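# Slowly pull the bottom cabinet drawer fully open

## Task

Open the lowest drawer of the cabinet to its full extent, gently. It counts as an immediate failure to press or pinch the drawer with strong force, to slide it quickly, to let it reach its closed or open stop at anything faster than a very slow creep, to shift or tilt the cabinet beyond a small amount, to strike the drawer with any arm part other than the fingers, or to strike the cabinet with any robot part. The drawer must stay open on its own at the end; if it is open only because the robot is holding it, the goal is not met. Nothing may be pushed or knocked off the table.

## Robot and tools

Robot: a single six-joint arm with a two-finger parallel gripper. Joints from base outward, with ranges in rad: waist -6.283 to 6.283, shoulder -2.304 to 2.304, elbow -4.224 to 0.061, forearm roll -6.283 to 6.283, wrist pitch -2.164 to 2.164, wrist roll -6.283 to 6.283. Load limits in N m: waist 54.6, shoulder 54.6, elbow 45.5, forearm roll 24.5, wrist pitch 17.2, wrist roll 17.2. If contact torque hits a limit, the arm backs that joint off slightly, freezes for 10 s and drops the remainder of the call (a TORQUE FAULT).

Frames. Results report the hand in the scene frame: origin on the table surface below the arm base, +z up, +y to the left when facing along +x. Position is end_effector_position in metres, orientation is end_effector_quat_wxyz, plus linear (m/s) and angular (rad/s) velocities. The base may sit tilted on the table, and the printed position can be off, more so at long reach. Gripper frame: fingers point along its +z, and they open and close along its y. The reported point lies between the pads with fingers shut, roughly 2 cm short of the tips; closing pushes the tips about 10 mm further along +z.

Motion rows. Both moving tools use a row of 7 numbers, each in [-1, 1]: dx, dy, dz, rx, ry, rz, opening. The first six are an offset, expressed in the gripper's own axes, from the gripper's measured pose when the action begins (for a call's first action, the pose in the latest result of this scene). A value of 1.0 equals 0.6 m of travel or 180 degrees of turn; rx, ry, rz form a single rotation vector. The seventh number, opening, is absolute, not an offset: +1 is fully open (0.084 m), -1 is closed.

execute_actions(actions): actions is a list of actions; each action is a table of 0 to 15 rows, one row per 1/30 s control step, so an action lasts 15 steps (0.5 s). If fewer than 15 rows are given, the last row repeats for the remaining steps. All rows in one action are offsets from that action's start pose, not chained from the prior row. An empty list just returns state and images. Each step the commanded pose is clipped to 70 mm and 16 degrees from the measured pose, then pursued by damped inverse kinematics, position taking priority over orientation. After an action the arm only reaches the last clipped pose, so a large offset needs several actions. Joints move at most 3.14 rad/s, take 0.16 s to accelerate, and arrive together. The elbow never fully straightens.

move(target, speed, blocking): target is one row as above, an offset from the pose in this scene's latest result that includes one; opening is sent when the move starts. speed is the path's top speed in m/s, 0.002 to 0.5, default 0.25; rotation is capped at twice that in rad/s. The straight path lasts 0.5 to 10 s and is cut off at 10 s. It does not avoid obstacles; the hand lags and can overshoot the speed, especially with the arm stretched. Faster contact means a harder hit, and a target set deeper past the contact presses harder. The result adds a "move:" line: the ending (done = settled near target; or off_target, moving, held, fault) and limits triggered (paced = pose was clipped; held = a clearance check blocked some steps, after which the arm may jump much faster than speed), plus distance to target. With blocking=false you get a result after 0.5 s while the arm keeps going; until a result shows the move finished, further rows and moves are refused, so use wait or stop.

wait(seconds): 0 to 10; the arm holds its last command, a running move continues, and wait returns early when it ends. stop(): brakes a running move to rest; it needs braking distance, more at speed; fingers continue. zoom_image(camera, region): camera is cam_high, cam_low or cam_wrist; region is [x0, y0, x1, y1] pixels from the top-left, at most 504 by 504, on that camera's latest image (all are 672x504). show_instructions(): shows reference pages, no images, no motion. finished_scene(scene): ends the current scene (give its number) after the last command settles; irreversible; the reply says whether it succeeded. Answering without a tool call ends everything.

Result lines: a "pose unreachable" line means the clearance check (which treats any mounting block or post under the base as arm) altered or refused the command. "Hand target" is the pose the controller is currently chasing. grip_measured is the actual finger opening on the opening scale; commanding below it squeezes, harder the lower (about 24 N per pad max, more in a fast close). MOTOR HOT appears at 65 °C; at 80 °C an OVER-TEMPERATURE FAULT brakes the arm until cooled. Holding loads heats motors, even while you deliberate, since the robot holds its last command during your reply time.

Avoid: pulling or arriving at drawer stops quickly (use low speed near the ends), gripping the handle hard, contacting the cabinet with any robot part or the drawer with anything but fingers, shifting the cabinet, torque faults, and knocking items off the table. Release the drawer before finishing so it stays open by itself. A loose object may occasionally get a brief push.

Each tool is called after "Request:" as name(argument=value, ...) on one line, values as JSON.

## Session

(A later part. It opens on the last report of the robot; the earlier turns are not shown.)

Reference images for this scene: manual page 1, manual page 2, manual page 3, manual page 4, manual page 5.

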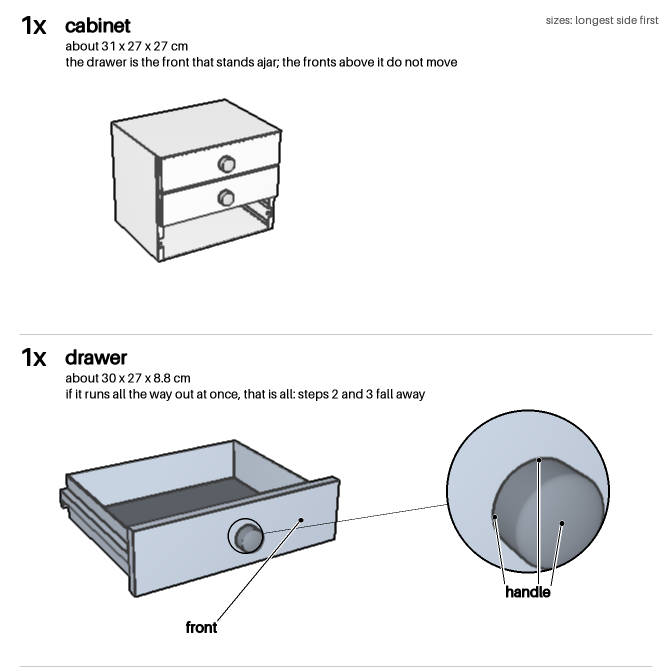

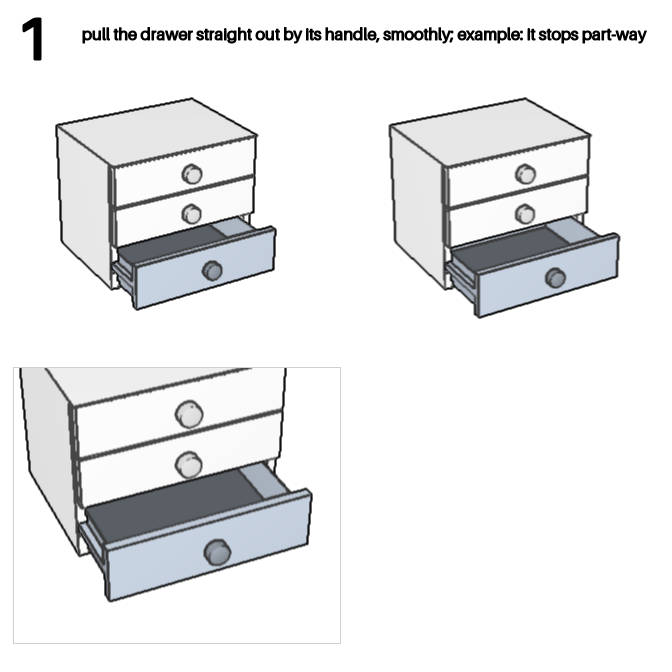

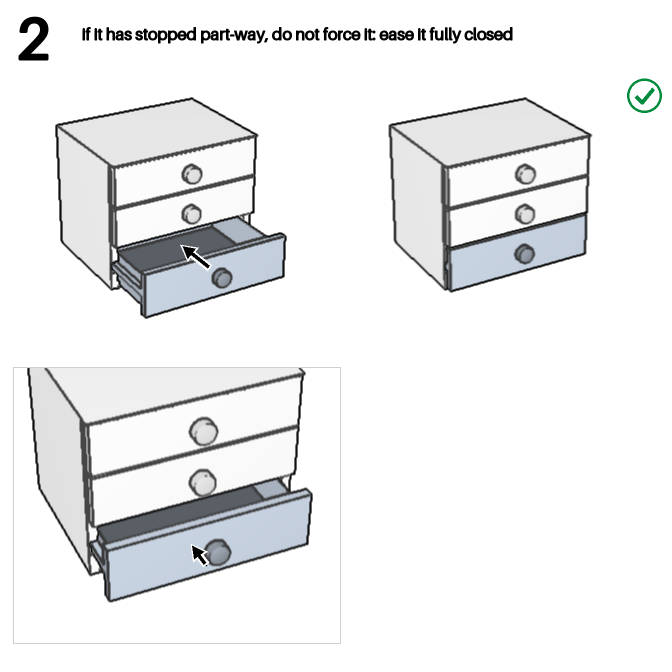

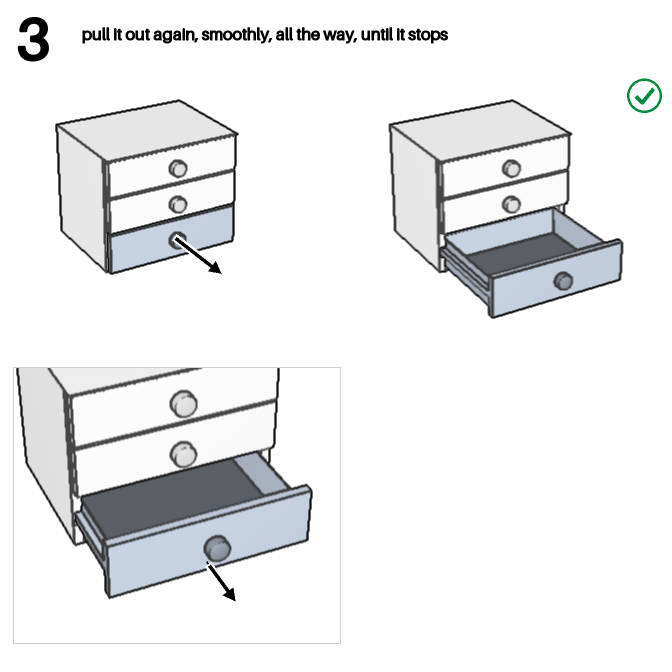

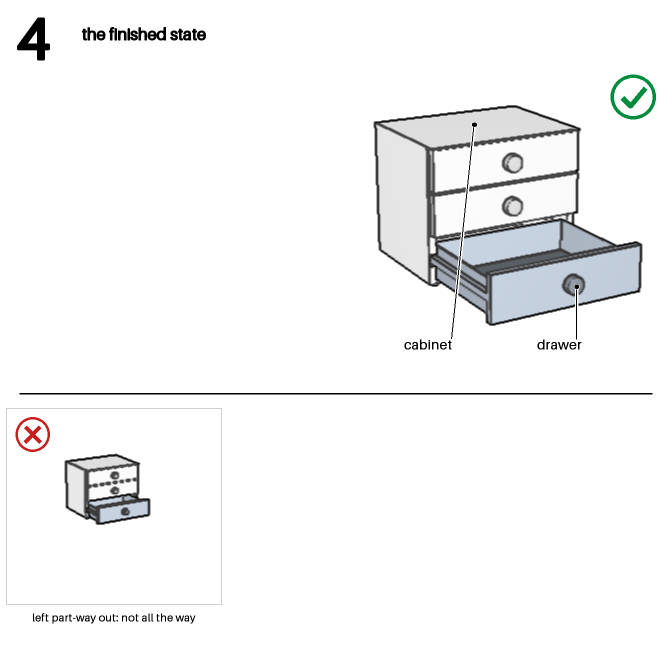

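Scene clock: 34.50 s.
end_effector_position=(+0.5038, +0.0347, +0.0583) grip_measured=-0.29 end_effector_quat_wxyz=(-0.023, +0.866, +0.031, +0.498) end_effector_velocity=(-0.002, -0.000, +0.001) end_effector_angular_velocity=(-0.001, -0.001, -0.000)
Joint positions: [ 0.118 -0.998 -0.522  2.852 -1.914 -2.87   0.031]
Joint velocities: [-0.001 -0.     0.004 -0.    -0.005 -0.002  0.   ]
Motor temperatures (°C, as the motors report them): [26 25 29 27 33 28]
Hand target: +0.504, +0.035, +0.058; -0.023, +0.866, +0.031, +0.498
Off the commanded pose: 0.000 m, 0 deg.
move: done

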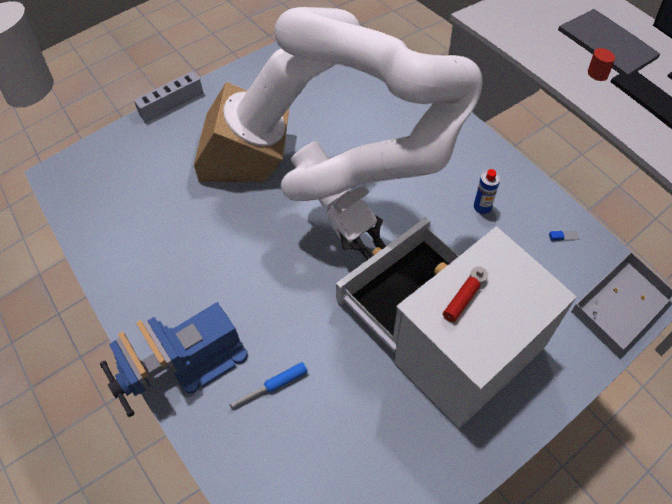

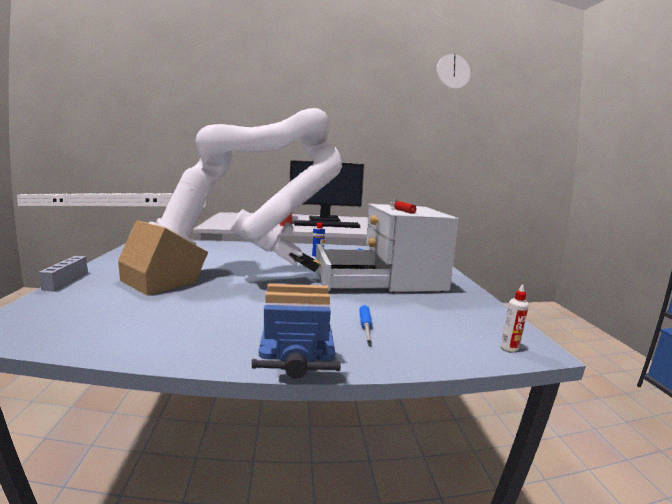

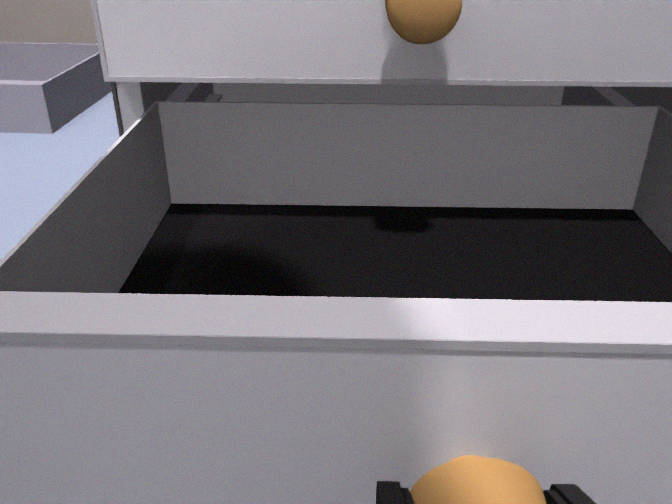

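Request:
show_instructions()

Request:
move(target=[-0.0042,0,-0.0072,0,0,0,-0.35], speed=0.006)

Reference images for this scene: manual page 1, manual page 2, manual page 3, manual page 4, manual page 5.

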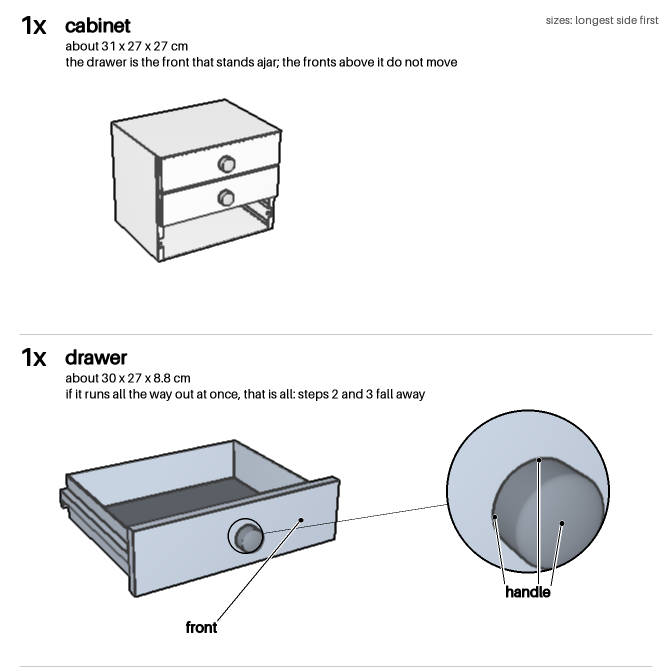

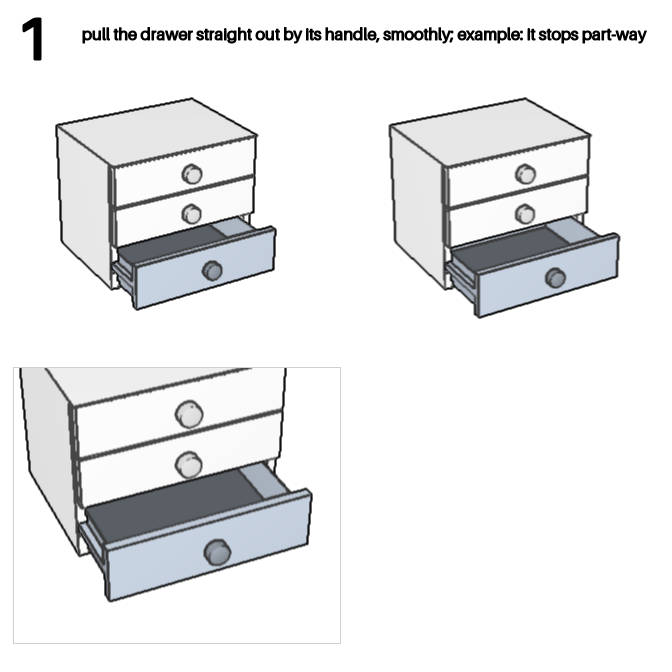

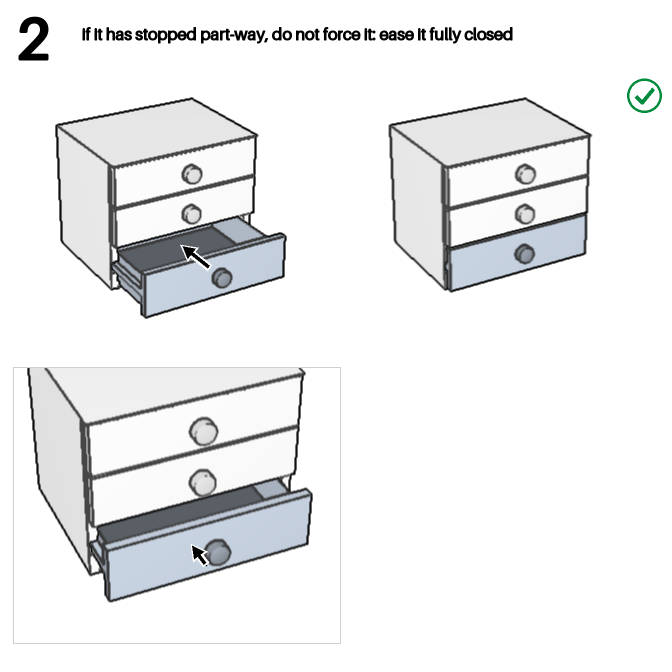

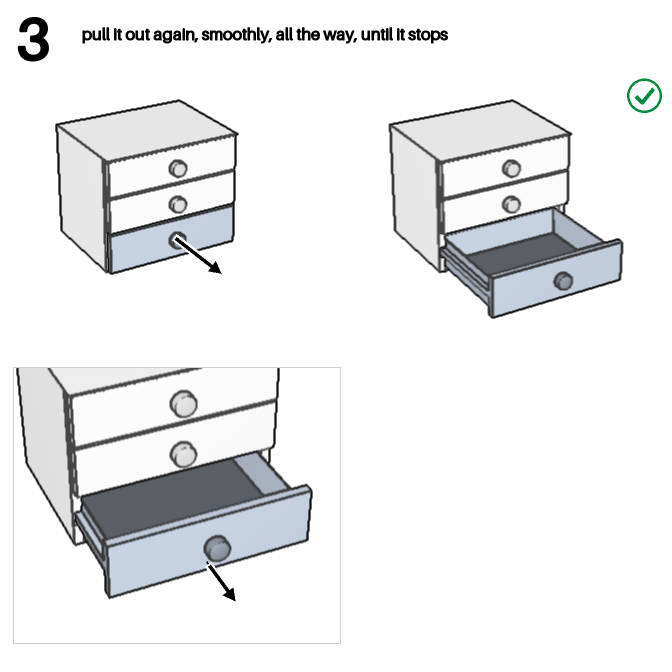

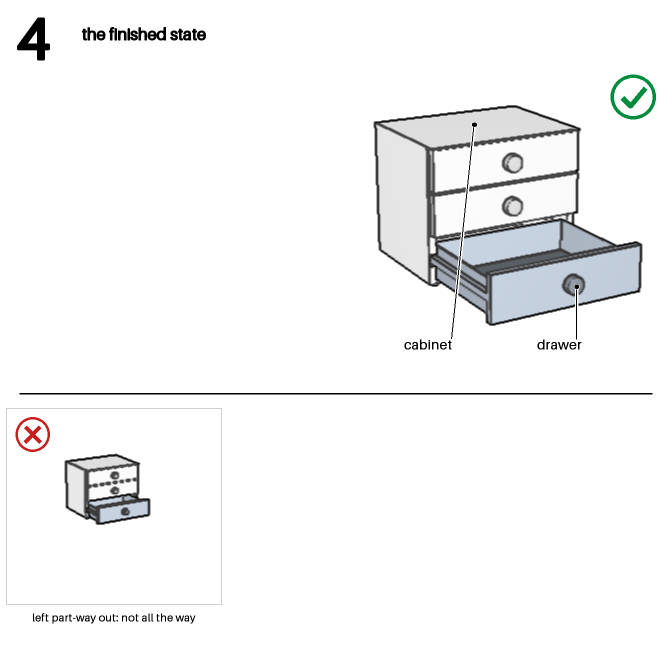

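Scene clock: 35.67 s.
end_effector_position=(+0.4999, +0.0341, +0.0585) grip_measured=-0.29 end_effector_quat_wxyz=(-0.023, +0.866, +0.031, +0.499) end_effector_velocity=(-0.002, -0.000, +0.000) end_effector_angular_velocity=(-0.001, -0.000, -0.001)
Joint positions: [ 0.117 -1.006 -0.518  2.85  -1.927 -2.874  0.031]
Joint velocities: [-0.001 -0.002  0.003 -0.    -0.005 -0.002 -0.   ]
Motor temperatures (°C, as the motors report them): [26 25 29 27 33 28]
Hand target: +0.499, +0.034, +0.058; -0.023, +0.866, +0.031, +0.498
Off the commanded pose: 0.001 m, 0 deg.
move: done

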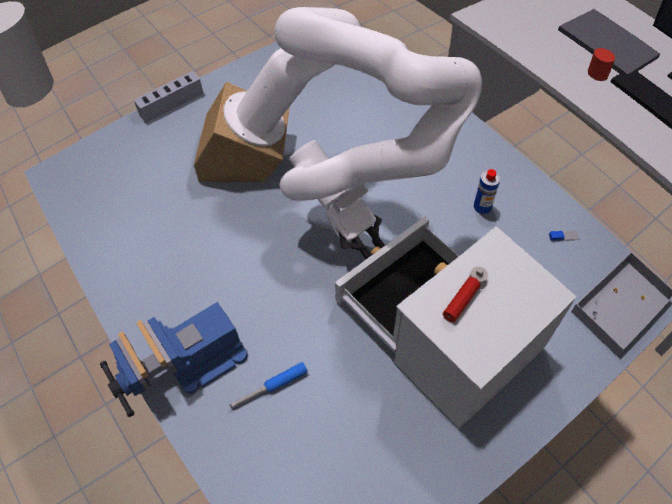

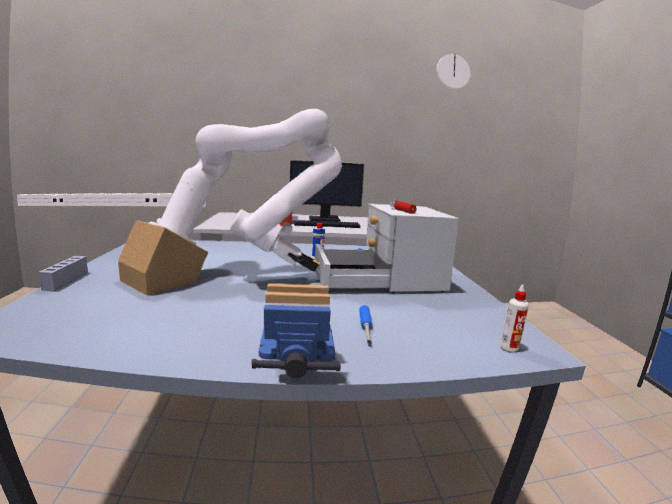

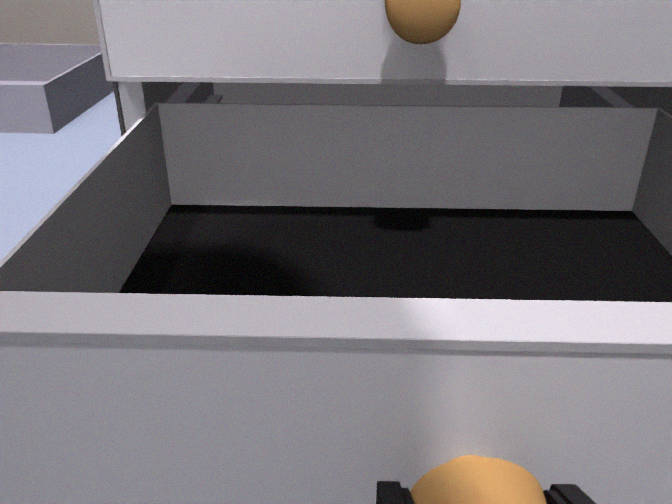

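Ambiguous; one more small step.

Request:
move(target=[-0.0042,0,-0.0072,0,0,0,-0.35], speed=0.006)

Scene clock: 36.77 s.
end_effector_position=(+0.4963, +0.0337, +0.0587) grip_measured=-0.29 end_effector_quat_wxyz=(-0.023, +0.865, +0.031, +0.500) end_effector_velocity=(-0.001, +0.000, -0.001) end_effector_angular_velocity=(-0.000, +0.001, +0.001)
Joint positions: [ 0.116 -1.014 -0.514  2.847 -1.941 -2.879  0.031]
Joint velocities: [ 0.001 -0.004  0.    -0.001 -0.003 -0.002 -0.   ]
Motor temperatures (°C, as the motors report them): [26 25 29 27 33 28]
Hand target: +0.495, +0.034, +0.058; -0.023, +0.866, +0.031, +0.499
Off the commanded pose: 0.001 m, 0 deg.
move: done

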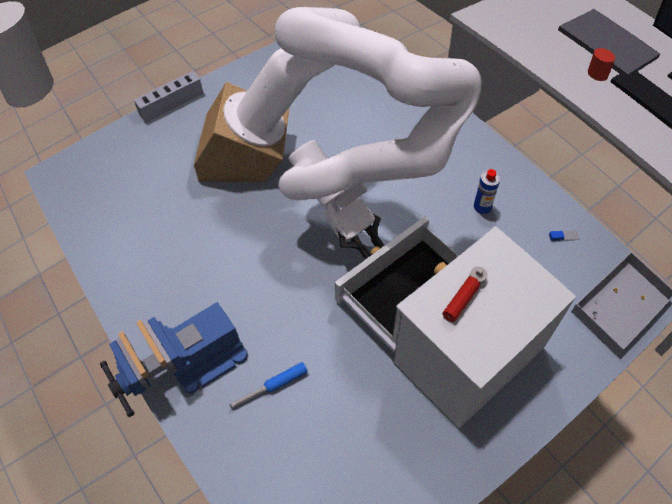

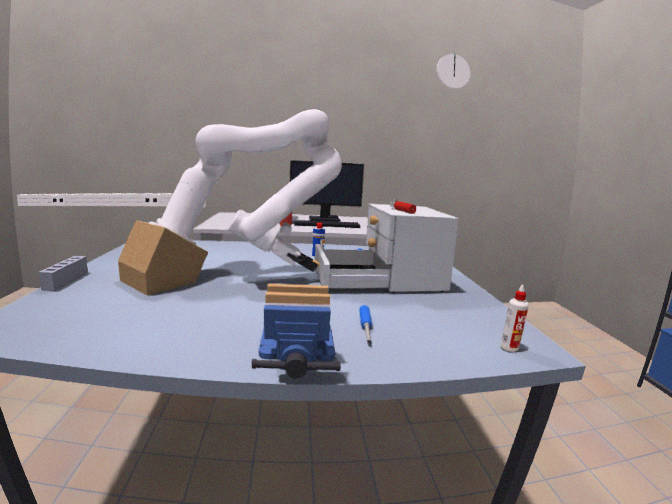

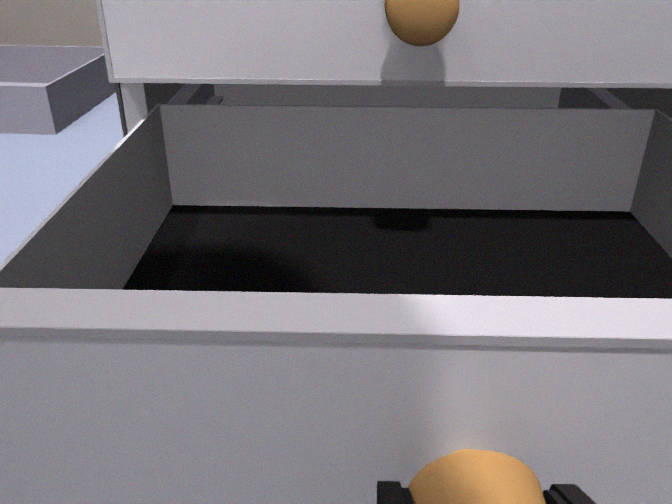

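Request:
move(target=[0,0,0,0,0,0,0.6])

Request:
move(target=[-0.03,0,-0.06,0,0,0,0.6], speed=0.08)

Scene clock: 37.57 s.
end_effector_position=(+0.4962, +0.0337, +0.0587) grip_measured=+0.59 end_effector_quat_wxyz=(-0.023, +0.865, +0.031, +0.500) end_effector_velocity=(+0.001, -0.000, +0.000) end_effector_angular_velocity=(-0.000, -0.003, +0.001)
Joint positions: [ 0.116 -1.014 -0.514  2.847 -1.941 -2.879  0.069]
Joint velocities: [-0.    -0.    -0.002 -0.    -0.001 -0.     0.   ]
Motor temperatures (°C, as the motors report them): [26 25 29 27 33 28]
Hand target: +0.496, +0.034, +0.059; -0.023, +0.865, +0.031, +0.500
Off the commanded pose: 0.000 m, 0 deg.
move: done

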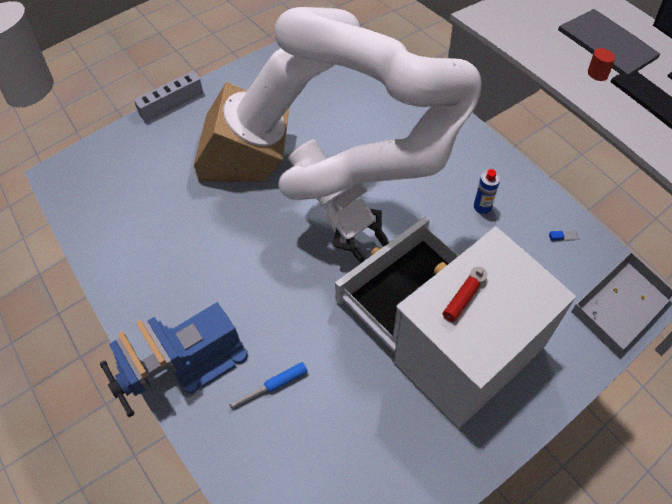

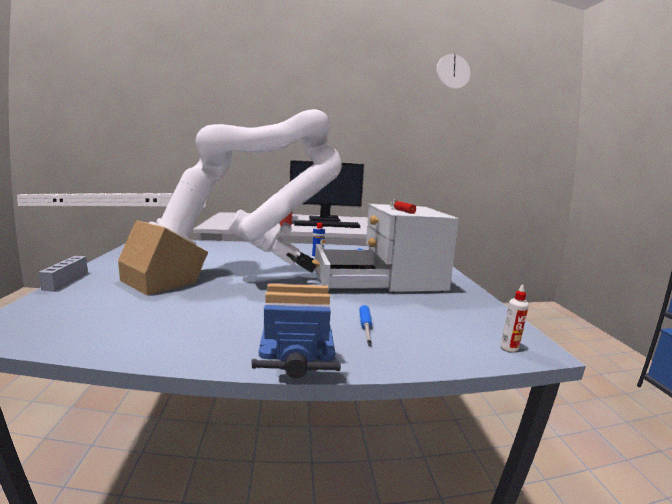

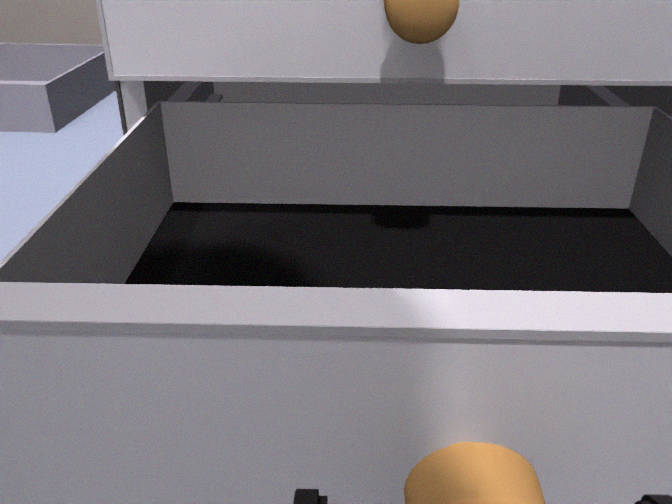

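Scene clock: 38.53 s.
end_effector_position=(+0.4565, +0.0307, +0.0611) grip_measured=+0.59 end_effector_quat_wxyz=(-0.023, +0.865, +0.031, +0.500) end_effector_velocity=(-0.001, +0.000, +0.001) end_effector_angular_velocity=(+0.001, -0.002, +0.001)
Joint positions: [ 0.101 -1.084 -0.468  2.815 -2.05  -2.926  0.069]
Joint velocities: [-0.001 -0.003  0.001 -0.004 -0.006 -0.003  0.   ]
Motor temperatures (°C, as the motors report them): [26 25 29 27 33 28]
Hand target: +0.456, +0.031, +0.061; -0.023, +0.865, +0.031, +0.500
Off the commanded pose: 0.000 m, 0 deg.
move: done

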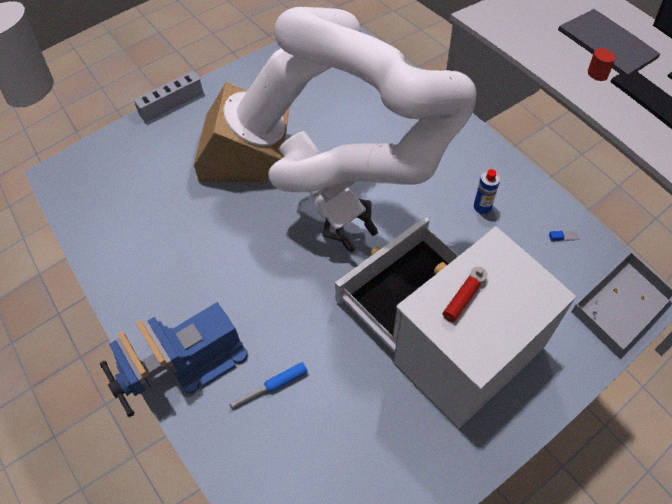

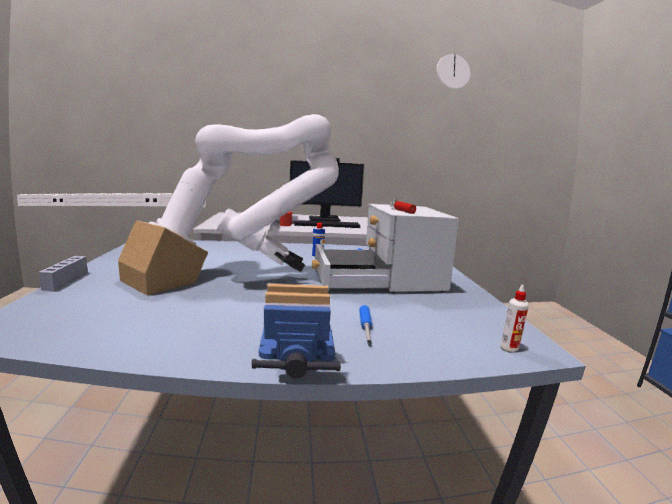

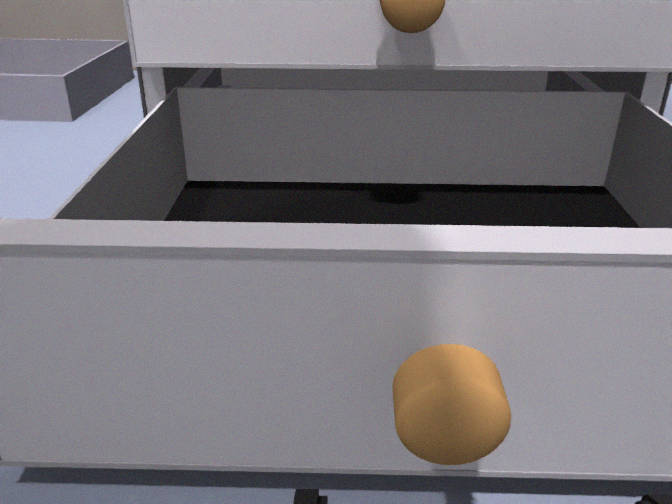

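The drawer's back wall is level with the cabinet front, so it is fully out.

Request:
finished_scene(scene=2)

The scene is finished: the task was done.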